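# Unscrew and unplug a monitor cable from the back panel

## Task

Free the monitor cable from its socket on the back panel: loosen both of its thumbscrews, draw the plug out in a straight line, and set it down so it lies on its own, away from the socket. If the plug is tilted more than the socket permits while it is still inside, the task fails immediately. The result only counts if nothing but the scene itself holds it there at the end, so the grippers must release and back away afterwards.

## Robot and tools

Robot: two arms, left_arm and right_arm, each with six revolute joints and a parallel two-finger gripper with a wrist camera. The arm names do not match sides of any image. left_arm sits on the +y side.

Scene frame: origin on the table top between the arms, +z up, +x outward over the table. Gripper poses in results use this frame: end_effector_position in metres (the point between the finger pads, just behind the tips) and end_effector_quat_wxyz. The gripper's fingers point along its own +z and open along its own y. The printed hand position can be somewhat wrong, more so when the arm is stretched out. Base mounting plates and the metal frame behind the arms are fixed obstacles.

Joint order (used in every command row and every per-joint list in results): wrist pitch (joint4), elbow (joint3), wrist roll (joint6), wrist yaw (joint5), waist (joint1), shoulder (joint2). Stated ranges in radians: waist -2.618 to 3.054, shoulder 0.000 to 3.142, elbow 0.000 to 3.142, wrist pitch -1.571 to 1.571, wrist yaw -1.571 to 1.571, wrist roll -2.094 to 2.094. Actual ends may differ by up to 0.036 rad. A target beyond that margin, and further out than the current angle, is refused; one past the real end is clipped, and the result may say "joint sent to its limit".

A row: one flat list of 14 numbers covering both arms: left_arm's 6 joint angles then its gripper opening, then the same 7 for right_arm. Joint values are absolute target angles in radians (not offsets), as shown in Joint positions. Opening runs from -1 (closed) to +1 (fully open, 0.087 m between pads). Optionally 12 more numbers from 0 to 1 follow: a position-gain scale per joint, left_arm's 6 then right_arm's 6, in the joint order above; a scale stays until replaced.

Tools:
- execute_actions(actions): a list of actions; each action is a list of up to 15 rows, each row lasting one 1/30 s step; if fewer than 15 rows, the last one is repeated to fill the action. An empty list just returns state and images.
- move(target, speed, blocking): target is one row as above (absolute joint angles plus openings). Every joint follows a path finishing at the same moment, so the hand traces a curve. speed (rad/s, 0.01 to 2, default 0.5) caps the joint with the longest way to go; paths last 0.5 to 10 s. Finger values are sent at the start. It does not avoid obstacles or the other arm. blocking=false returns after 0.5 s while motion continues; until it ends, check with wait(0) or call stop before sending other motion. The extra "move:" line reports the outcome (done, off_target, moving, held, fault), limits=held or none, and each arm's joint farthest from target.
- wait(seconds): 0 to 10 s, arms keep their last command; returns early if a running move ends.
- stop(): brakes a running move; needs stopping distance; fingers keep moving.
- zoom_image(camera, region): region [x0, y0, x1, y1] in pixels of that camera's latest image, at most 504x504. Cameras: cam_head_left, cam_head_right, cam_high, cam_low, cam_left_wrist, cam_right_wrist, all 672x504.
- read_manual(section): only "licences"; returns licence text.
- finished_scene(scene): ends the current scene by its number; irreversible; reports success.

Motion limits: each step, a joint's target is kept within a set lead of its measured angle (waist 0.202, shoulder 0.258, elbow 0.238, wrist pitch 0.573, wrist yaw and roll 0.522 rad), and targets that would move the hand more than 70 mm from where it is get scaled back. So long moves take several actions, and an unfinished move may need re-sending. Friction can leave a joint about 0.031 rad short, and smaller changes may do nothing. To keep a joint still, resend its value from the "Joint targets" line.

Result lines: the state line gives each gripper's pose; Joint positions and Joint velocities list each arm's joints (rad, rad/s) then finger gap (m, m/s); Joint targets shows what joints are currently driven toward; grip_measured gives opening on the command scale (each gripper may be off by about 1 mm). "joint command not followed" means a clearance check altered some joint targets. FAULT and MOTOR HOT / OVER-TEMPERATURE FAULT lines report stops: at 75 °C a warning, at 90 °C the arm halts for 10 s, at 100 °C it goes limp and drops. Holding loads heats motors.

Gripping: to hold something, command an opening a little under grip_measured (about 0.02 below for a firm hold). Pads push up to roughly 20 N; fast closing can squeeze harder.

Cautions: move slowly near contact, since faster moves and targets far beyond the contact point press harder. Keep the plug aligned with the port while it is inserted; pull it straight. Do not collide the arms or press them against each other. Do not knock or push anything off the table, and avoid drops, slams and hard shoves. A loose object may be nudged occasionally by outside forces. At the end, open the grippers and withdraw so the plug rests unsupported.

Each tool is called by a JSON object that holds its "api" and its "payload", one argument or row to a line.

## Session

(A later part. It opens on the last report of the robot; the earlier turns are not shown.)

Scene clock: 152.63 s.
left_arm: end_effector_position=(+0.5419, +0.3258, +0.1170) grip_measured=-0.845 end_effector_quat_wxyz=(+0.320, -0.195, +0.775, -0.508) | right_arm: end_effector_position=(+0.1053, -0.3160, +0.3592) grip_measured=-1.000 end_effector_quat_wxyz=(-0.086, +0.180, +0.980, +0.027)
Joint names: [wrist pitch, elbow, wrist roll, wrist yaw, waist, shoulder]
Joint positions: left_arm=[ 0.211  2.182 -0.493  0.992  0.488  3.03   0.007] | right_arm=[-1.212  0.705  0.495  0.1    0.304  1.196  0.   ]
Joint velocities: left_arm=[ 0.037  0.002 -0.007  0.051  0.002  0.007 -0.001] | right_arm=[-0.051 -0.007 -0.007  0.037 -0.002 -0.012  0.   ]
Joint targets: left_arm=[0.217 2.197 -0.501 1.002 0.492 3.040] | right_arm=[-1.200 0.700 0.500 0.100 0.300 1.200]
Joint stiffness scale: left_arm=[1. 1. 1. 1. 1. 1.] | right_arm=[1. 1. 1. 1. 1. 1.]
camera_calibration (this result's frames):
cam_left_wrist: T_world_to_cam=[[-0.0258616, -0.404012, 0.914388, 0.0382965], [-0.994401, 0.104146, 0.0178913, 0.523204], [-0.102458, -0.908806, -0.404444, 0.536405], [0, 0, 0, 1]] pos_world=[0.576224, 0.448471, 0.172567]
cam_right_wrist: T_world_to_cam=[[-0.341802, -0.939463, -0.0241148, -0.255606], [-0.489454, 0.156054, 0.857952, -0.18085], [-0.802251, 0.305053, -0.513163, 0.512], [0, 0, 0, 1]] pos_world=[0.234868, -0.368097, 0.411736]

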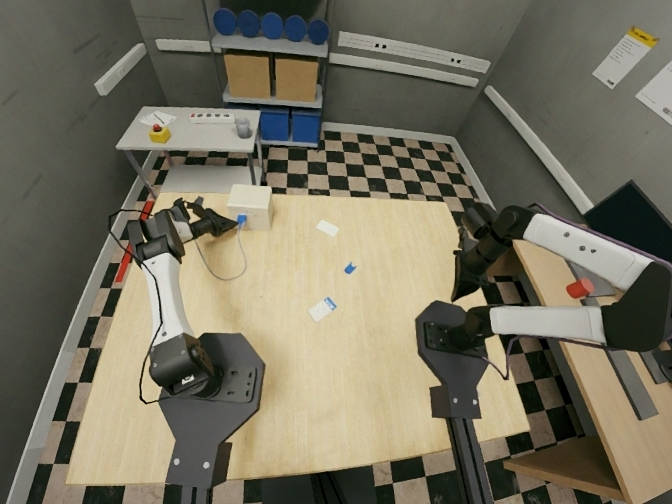

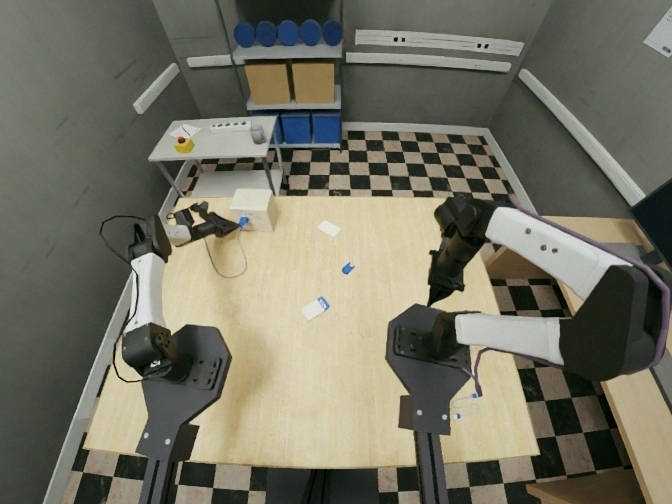

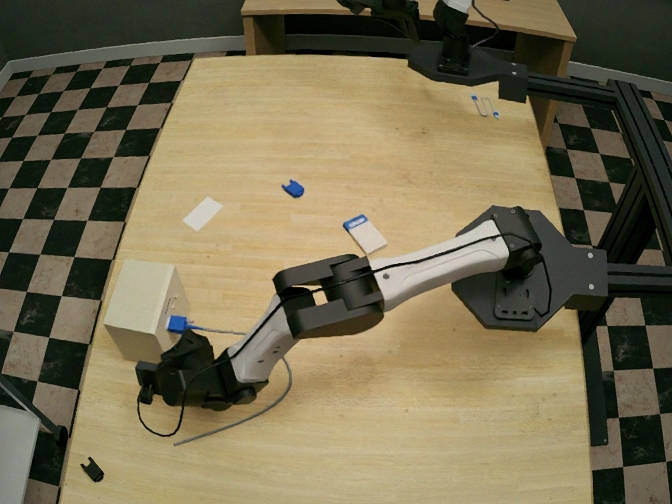

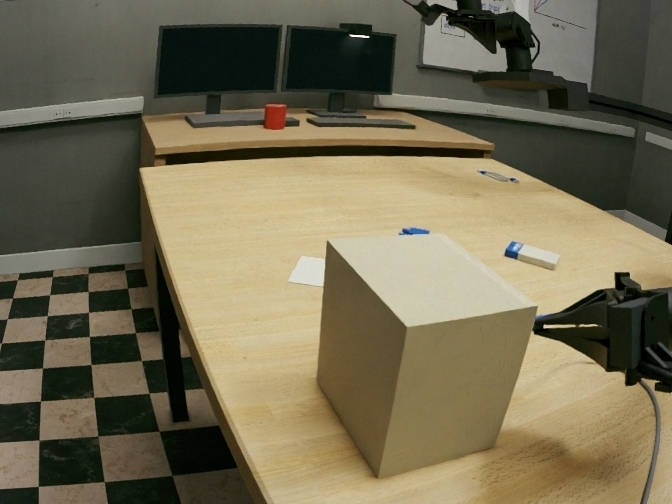

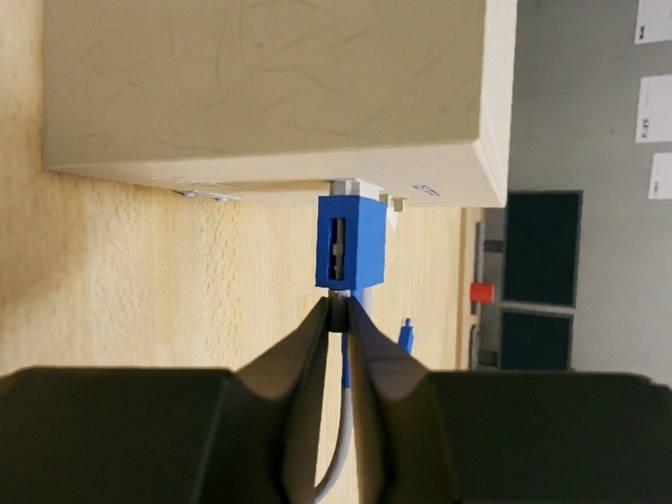

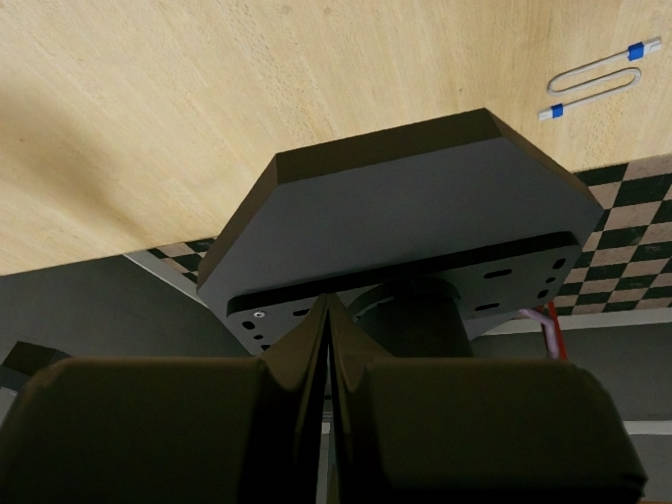

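{"api": "move", "payload": {
  "target": [0.18,2.145,-0.49,0.99,0.518,2.99,-0.76,-1.2,0.7,0.5,0.1,0.3,1.2,-1],
  "speed": 0.15
}}

{"api": "zoom_image", "payload": {
  "camera": "cam_left_wrist",
  "region": [280,200,400,350]
}}

{"api": "move", "payload": {
  "target": [0.16,1.775,-0.05,0.49,0.365,2.675,-0.76,-1.2,0.7,0.5,0.1,0.3,1.2,-1],
  "speed": 1.0
}}

{"api": "move", "payload": {
  "target": [0.325,1.612,0.237,-0.015,0.187,2.602,-0.78,-1.2,0.7,0.5,0.1,0.3,1.2,-1],
  "speed": 1.0
}}

{"api": "zoom_image", "payload": {
  "camera": "cam_left_wrist",
  "region": [310,250,430,340]
}}

Scene clock: 155.27 s.
left_arm: end_effector_position=(+0.5437, +0.3442, +0.1282) grip_measured=-0.760 end_effector_quat_wxyz=(+0.328, -0.203, +0.774, -0.502) | right_arm: end_effector_position=(+0.1053, -0.3160, +0.3592) grip_measured=-1.000 end_effector_quat_wxyz=(-0.086, +0.180, +0.980, +0.027)
Joint names: [wrist pitch, elbow, wrist roll, wrist yaw, waist, shoulder]
Joint positions: left_arm=[ 0.199  2.167 -0.492  0.991  0.512  2.994  0.01 ] | right_arm=[-1.212  0.705  0.495  0.1    0.304  1.196  0.   ]
Joint velocities: left_arm=[-0.022  0.012 -0.007  0.007  0.007 -0.007  0.001] | right_arm=[-0.022 -0.002 -0.007 -0.022 -0.007 -0.002  0.   ]
Joint targets: left_arm=[0.180 2.145 -0.490 0.990 0.518 2.990] | right_arm=[-1.200 0.700 0.500 0.100 0.300 1.200]
Joint stiffness scale: left_arm=[1. 1. 1. 1. 1. 1.] | right_arm=[1. 1. 1. 1. 1. 1.]
move: off_target (left_arm); limits=none; left_arm: farthest joint: the elbow, 0.022 radians from its target (0.037 radians at the start); right_arm: farthest joint: the wrist pitch, 0.012 radians from its target (0.012 radians at the start)
camera_calibration (this result's frames):
cam_left_wrist: T_world_to_cam=[[-0.0187645, -0.41113, 0.911383, 0.0344727], [-0.996787, 0.0786872, 0.0149734, 0.533324], [-0.0778702, -0.908174, -0.411286, 0.545141], [0, 0, 0, 1]] pos_world=[0.574708, 0.46729, 0.184805]
cam_right_wrist: T_world_to_cam=[[-0.341802, -0.939463, -0.0241148, -0.255606], [-0.489454, 0.156054, 0.857952, -0.18085], [-0.802251, 0.305053, -0.513163, 0.512], [0, 0, 0, 1]] pos_world=[0.234868, -0.368097, 0.411736]

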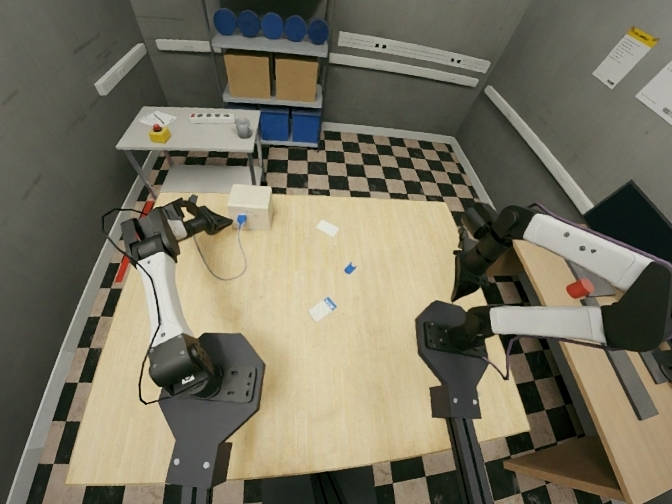

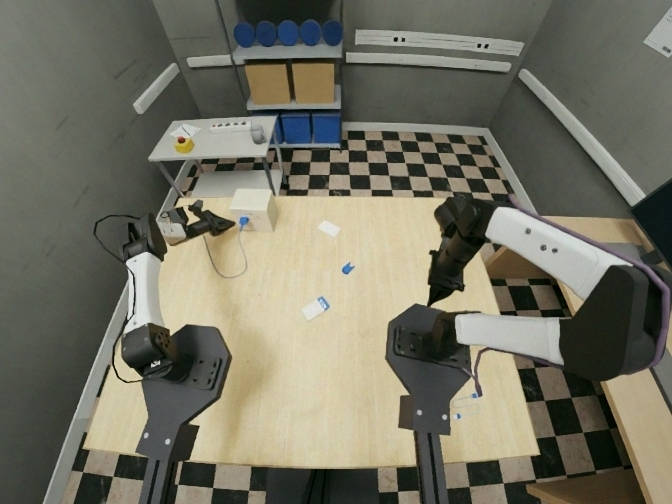

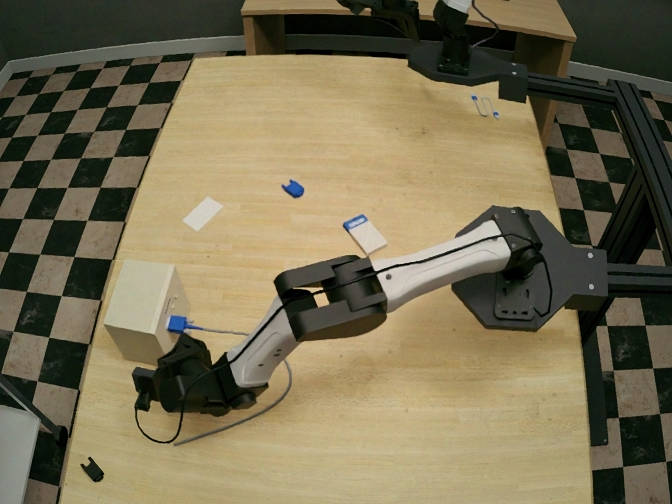

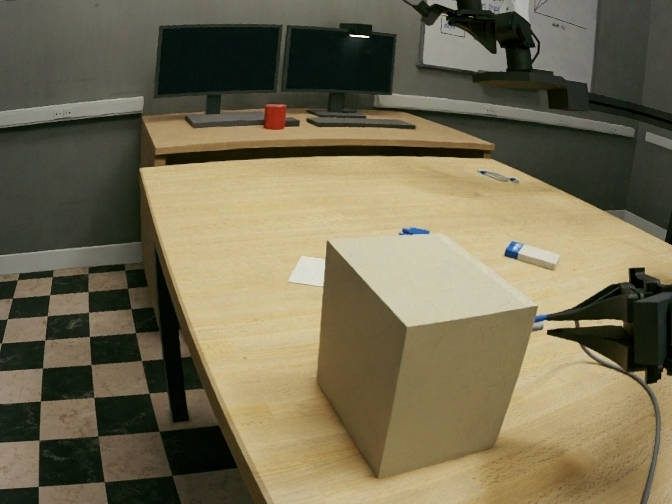

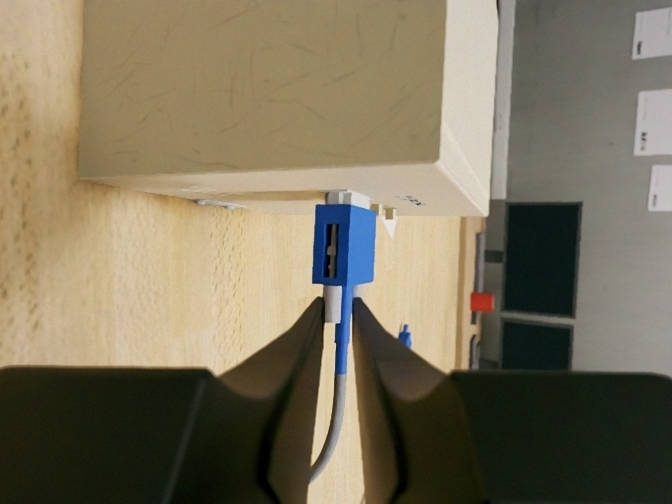

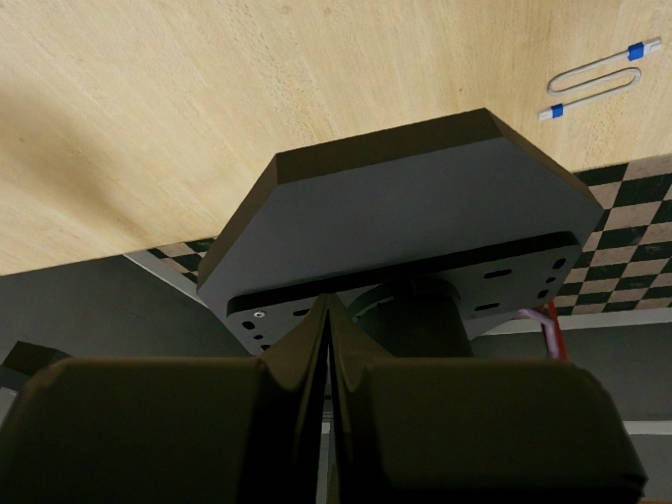

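Region (280, 200, 400, 350) of cam_left_wrist's 672x504 image, scaled by 3.360, with more detail than that image has; it fills the left 403 columns of this view, and the rest is white.

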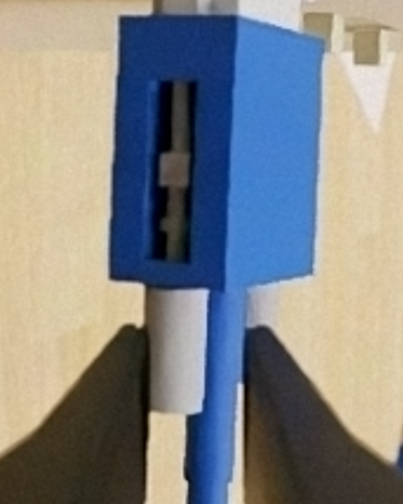

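Scene clock: 156.73 s.
left_arm: end_effector_position=(+0.5427, +0.3265, +0.1410) grip_measured=-0.760 end_effector_quat_wxyz=(+0.379, -0.084, +0.884, -0.259) | right_arm: end_effector_position=(+0.1053, -0.3160, +0.3592) grip_measured=-1.000 end_effector_quat_wxyz=(-0.086, +0.180, +0.980, +0.027)
Joint names: [wrist pitch, elbow, wrist roll, wrist yaw, waist, shoulder]
Joint positions: left_arm=[ 0.179  1.794 -0.056  0.503  0.364  2.678  0.01 ] | right_arm=[-1.212  0.705  0.495  0.1    0.304  1.196  0.   ]
Joint velocities: left_arm=[ 0.007  0.007 -0.007 -0.051  0.002 -0.012  0.   ] | right_arm=[ 0.022 -0.002 -0.022 -0.037 -0.002  0.007  0.   ]
Joint targets: left_arm=[0.160 1.775 -0.050 0.490 0.365 2.675] | right_arm=[-1.200 0.700 0.500 0.100 0.300 1.200]
Joint stiffness scale: left_arm=[1. 1. 1. 1. 1. 1.] | right_arm=[1. 1. 1. 1. 1. 1.]
move: done; limits=none; left_arm: farthest joint: the elbow, 0.019 radians from its target (0.392 radians at the start); right_arm: farthest joint: the wrist pitch, 0.012 radians from its target (0.012 radians at the start)
camera_calibration (this result's frames):
cam_left_wrist: T_world_to_cam=[[-0.0522059, -0.849746, 0.5246, 0.231425], [-0.995916, 0.083048, 0.0354118, 0.528776], [-0.073658, -0.520609, -0.850612, 0.467297], [0, 0, 0, 1]] pos_world=[0.573119, 0.396017, 0.257358]
cam_right_wrist: T_world_to_cam=[[-0.341802, -0.939463, -0.0241148, -0.255606], [-0.489454, 0.156054, 0.857952, -0.18085], [-0.802251, 0.305053, -0.513163, 0.512], [0, 0, 0, 1]] pos_world=[0.234868, -0.368097, 0.411736]

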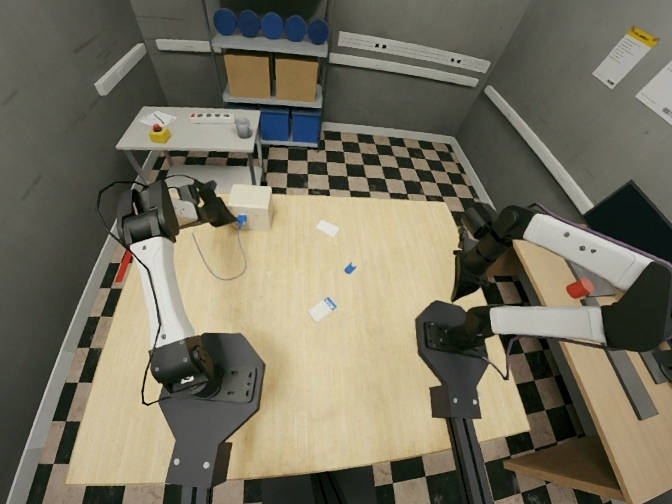

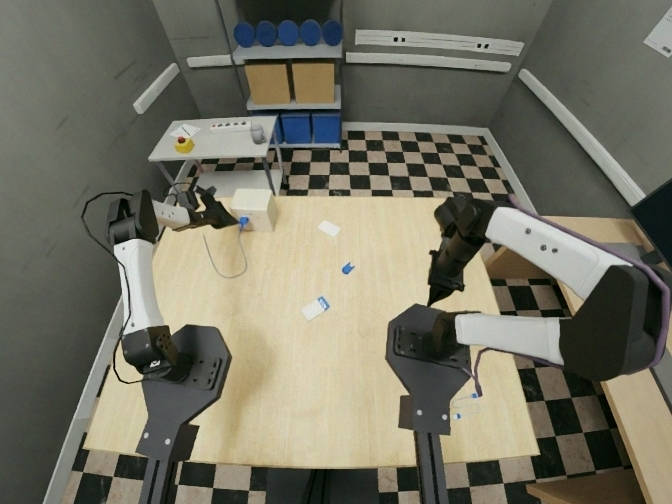

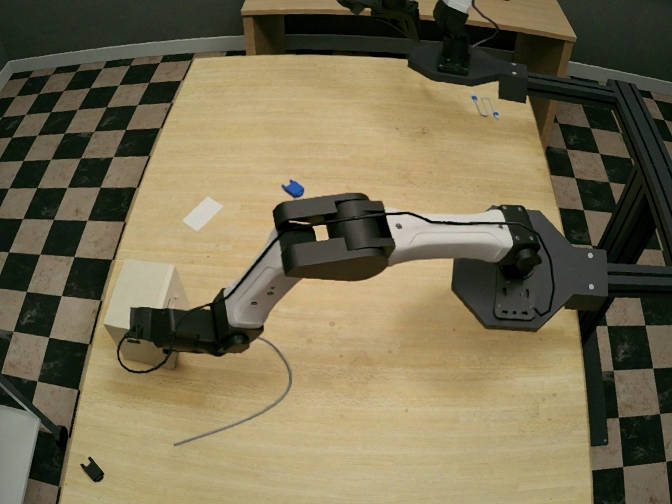

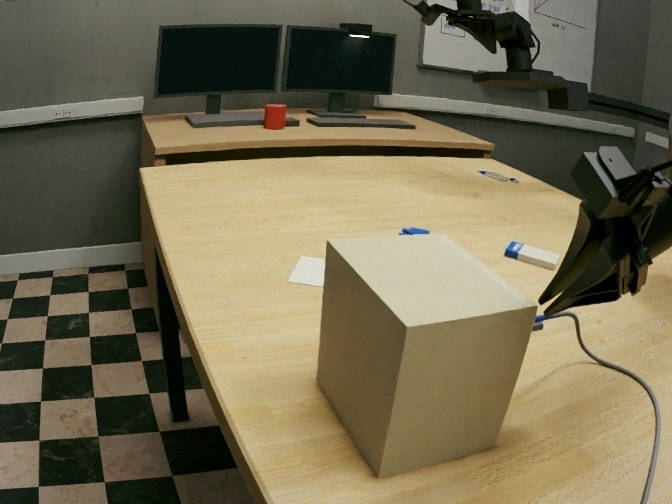

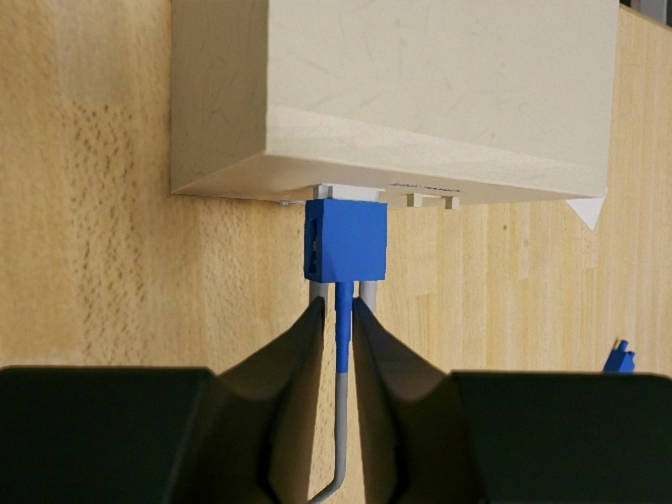

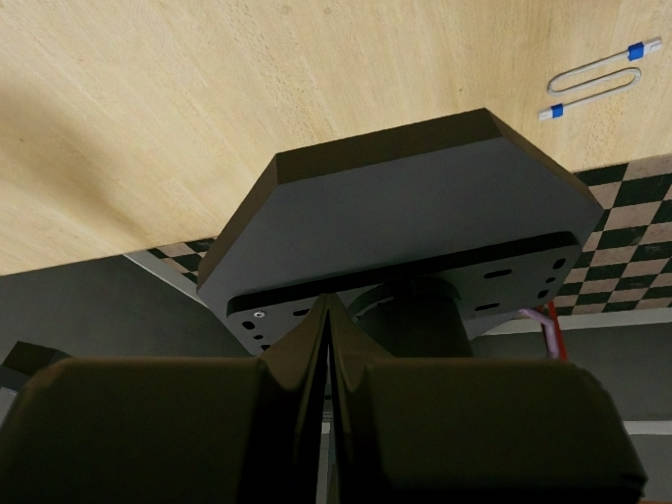

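Scene clock: 158.20 s.
left_arm: end_effector_position=(+0.5399, +0.3135, +0.1339) grip_measured=-0.780 end_effector_quat_wxyz=(+0.394, +0.028, +0.919, -0.014) | right_arm: end_effector_position=(+0.1053, -0.3160, +0.3592) grip_measured=-1.000 end_effector_quat_wxyz=(-0.086, +0.180, +0.980, +0.027)
Joint names: [wrist pitch, elbow, wrist roll, wrist yaw, waist, shoulder]
Joint positions: left_arm=[ 0.319  1.632  0.231 -0.002  0.186  2.611  0.01 ] | right_arm=[-1.212  0.705  0.495  0.1    0.304  1.196  0.   ]
Joint velocities: left_arm=[ 0.037  0.002  0.007  0.022 -0.012  0.002 -0.   ] | right_arm=[-0.007  0.007 -0.037 -0.051 -0.027 -0.002  0.   ]
Joint targets: left_arm=[0.325 1.612 0.237 -0.015 0.187 2.602] | right_arm=[-1.200 0.700 0.500 0.100 0.300 1.200]
Joint stiffness scale: left_arm=[1. 1. 1. 1. 1. 1.] | right_arm=[1. 1. 1. 1. 1. 1.]
move: done; limits=none; left_arm: farthest joint: the elbow, 0.020 radians from its target (0.182 radians at the start); right_arm: farthest joint: the wrist pitch, 0.012 radians from its target (0.012 radians at the start)
camera_calibration (this result's frames):
cam_left_wrist: T_world_to_cam=[[-0.0665926, -0.997766, 0.0052603, 0.347701], [-0.996002, 0.0667876, 0.0593272, 0.529235], [-0.059546, -0.00128852, -0.998225, 0.303684], [0, 0, 0, 1]] pos_world=[0.568356, 0.31197, 0.269918]
cam_right_wrist: T_world_to_cam=[[-0.341802, -0.939463, -0.0241148, -0.255606], [-0.489454, 0.156054, 0.857952, -0.18085], [-0.802251, 0.305053, -0.513163, 0.512], [0, 0, 0, 1]] pos_world=[0.234868, -0.368097, 0.411736]

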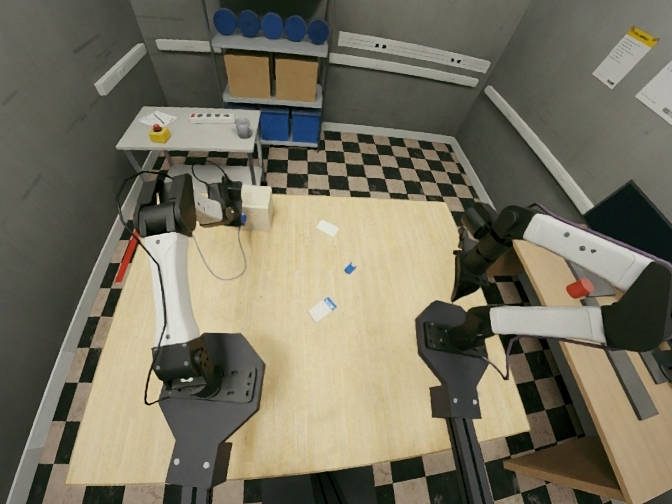

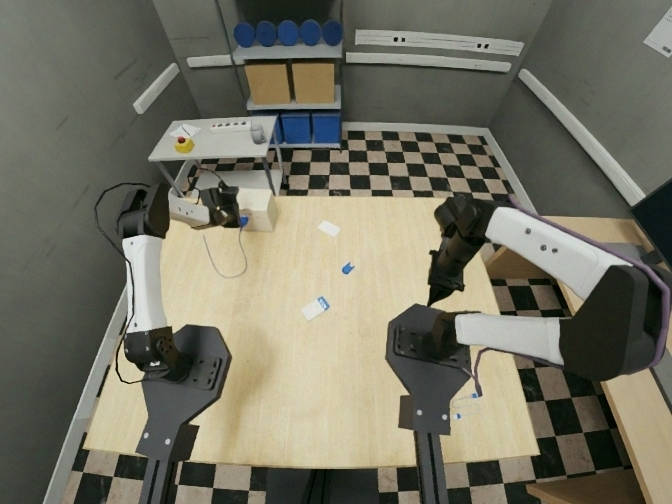

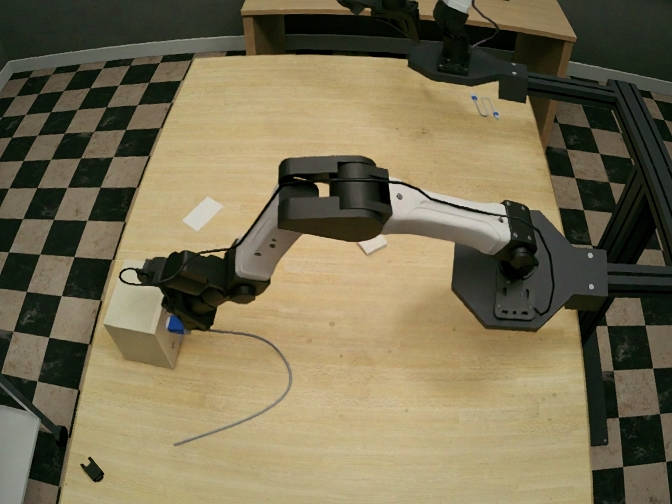

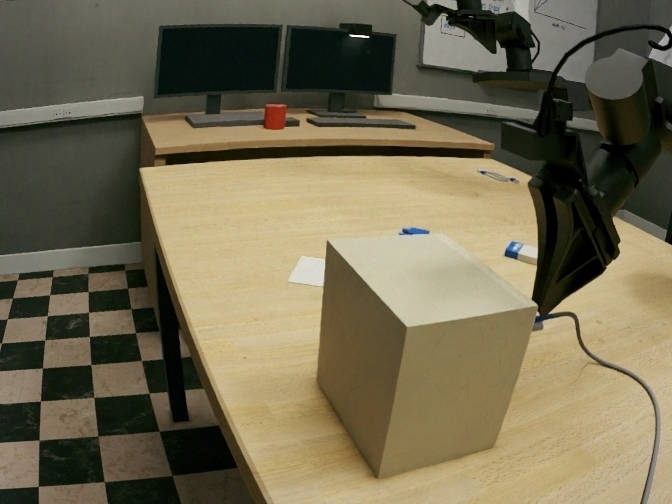

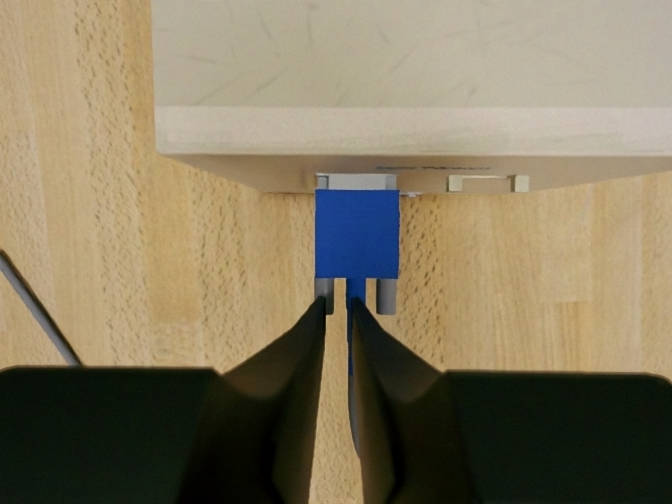

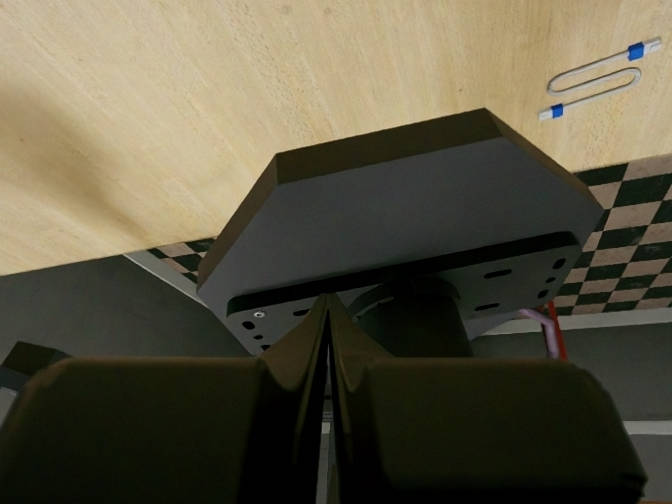

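Region (310, 250, 430, 340) of cam_left_wrist's 672x504 image, scaled by 4.200, with more detail than that image has; it fills the top 378 rows of this view, and the rest is white.

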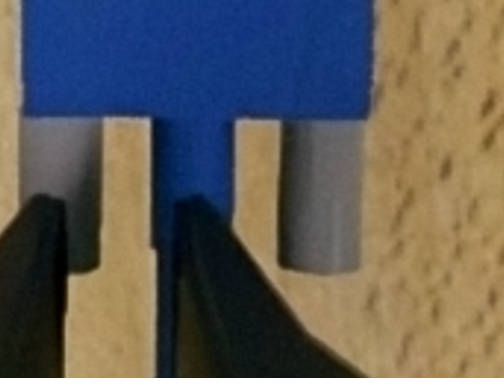

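{"api": "execute_actions", "payload": {
  "actions": []
}}

Scene clock: 160.00 s.
left_arm: end_effector_position=(+0.5399, +0.3136, +0.1339) grip_measured=-0.780 end_effector_quat_wxyz=(+0.394, +0.028, +0.919, -0.013) | right_arm: end_effector_position=(+0.1053, -0.3160, +0.3592) grip_measured=-1.000 end_effector_quat_wxyz=(-0.086, +0.180, +0.980, +0.027)
Joint names: [wrist pitch, elbow, wrist roll, wrist yaw, waist, shoulder]
Joint positions: left_arm=[ 0.319  1.632  0.231 -0.003  0.186  2.611  0.01 ] | right_arm=[-1.212  0.705  0.495  0.1    0.304  1.196  0.   ]
Joint velocities: left_arm=[-0.037 -0.002 -0.037  0.051 -0.022 -0.017  0.002] | right_arm=[ 0.007 -0.017 -0.007  0.037 -0.012  0.002  0.   ]
Joint targets: left_arm=[0.325 1.612 0.237 -0.015 0.187 2.602] | right_arm=[-1.200 0.700 0.500 0.100 0.300 1.200]
Joint stiffness scale: left_arm=[1. 1. 1. 1. 1. 1.] | right_arm=[1. 1. 1. 1. 1. 1.]
camera_calibration (this result's frames):
cam_left_wrist: T_world_to_cam=[[-0.0665862, -0.997769, 0.00472835, 0.347851], [-0.995999, 0.0667496, 0.0594168, 0.52922], [-0.0595999, -0.000753096, -0.998222, 0.303536], [0, 0, 0, 1]] pos_world=[0.568355, 0.311978, 0.269907]
cam_right_wrist: T_world_to_cam=[[-0.341802, -0.939463, -0.0241148, -0.255606], [-0.489454, 0.156054, 0.857952, -0.18085], [-0.802251, 0.305053, -0.513163, 0.512], [0, 0, 0, 1]] pos_world=[0.234868, -0.368097, 0.411736]

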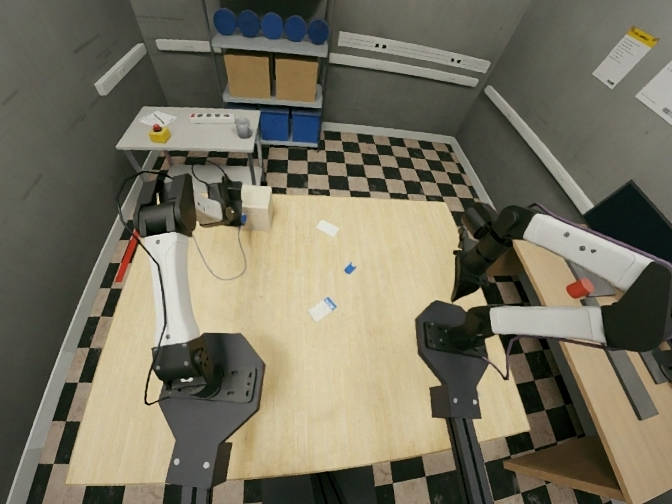

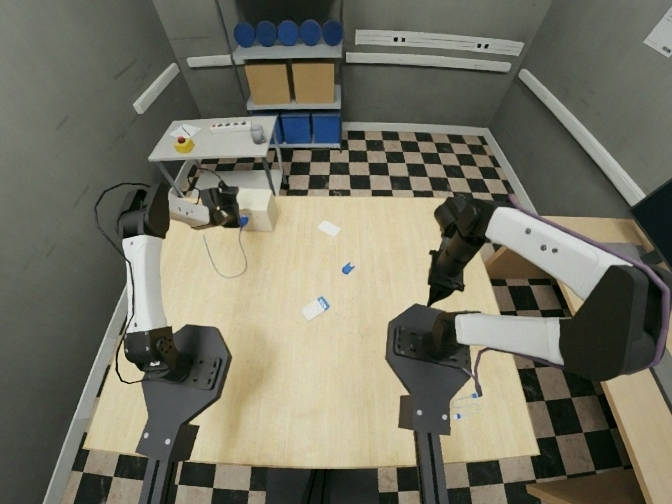

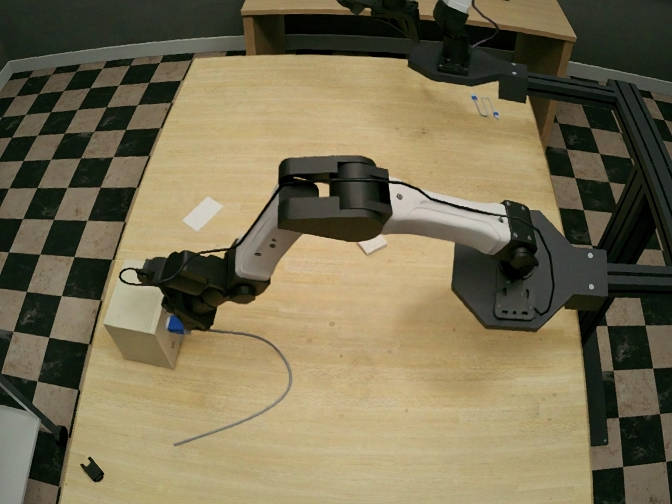

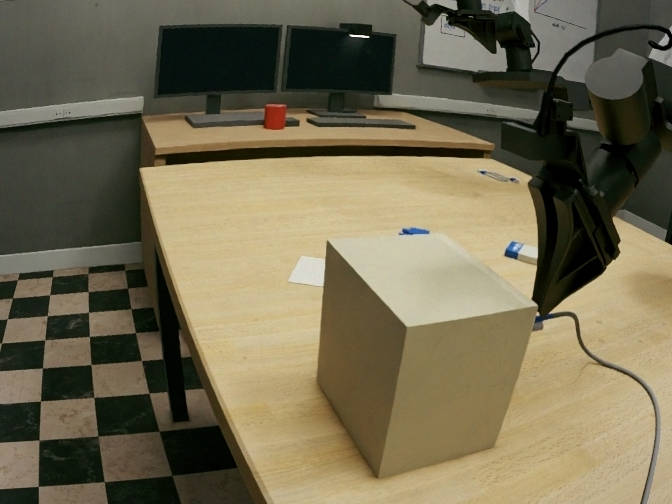

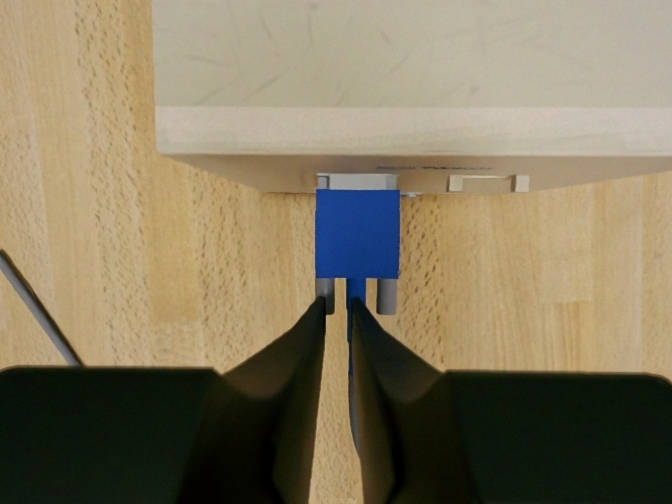

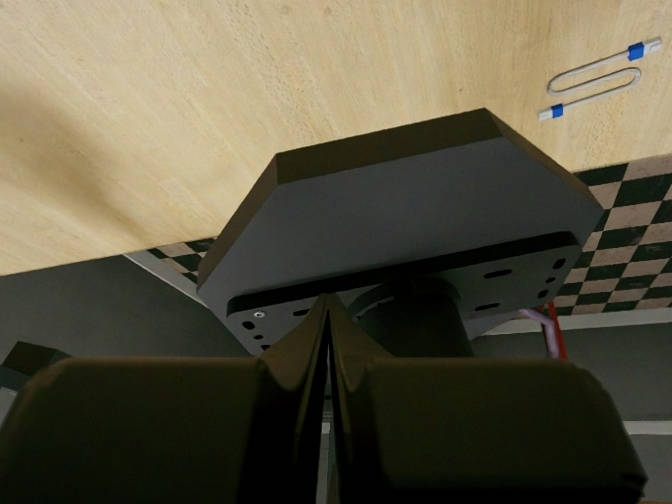

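{"api": "zoom_image", "payload": {
  "camera": "cam_left_wrist",
  "region": [300, 160, 420, 330]
}}

Region (300, 160, 420, 330) of cam_left_wrist's 672x504 image, scaled by 2.965, with more detail than that image has; it fills the left 356 columns of this view, and the rest is white.

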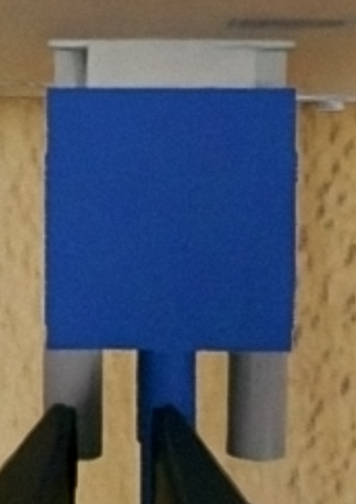

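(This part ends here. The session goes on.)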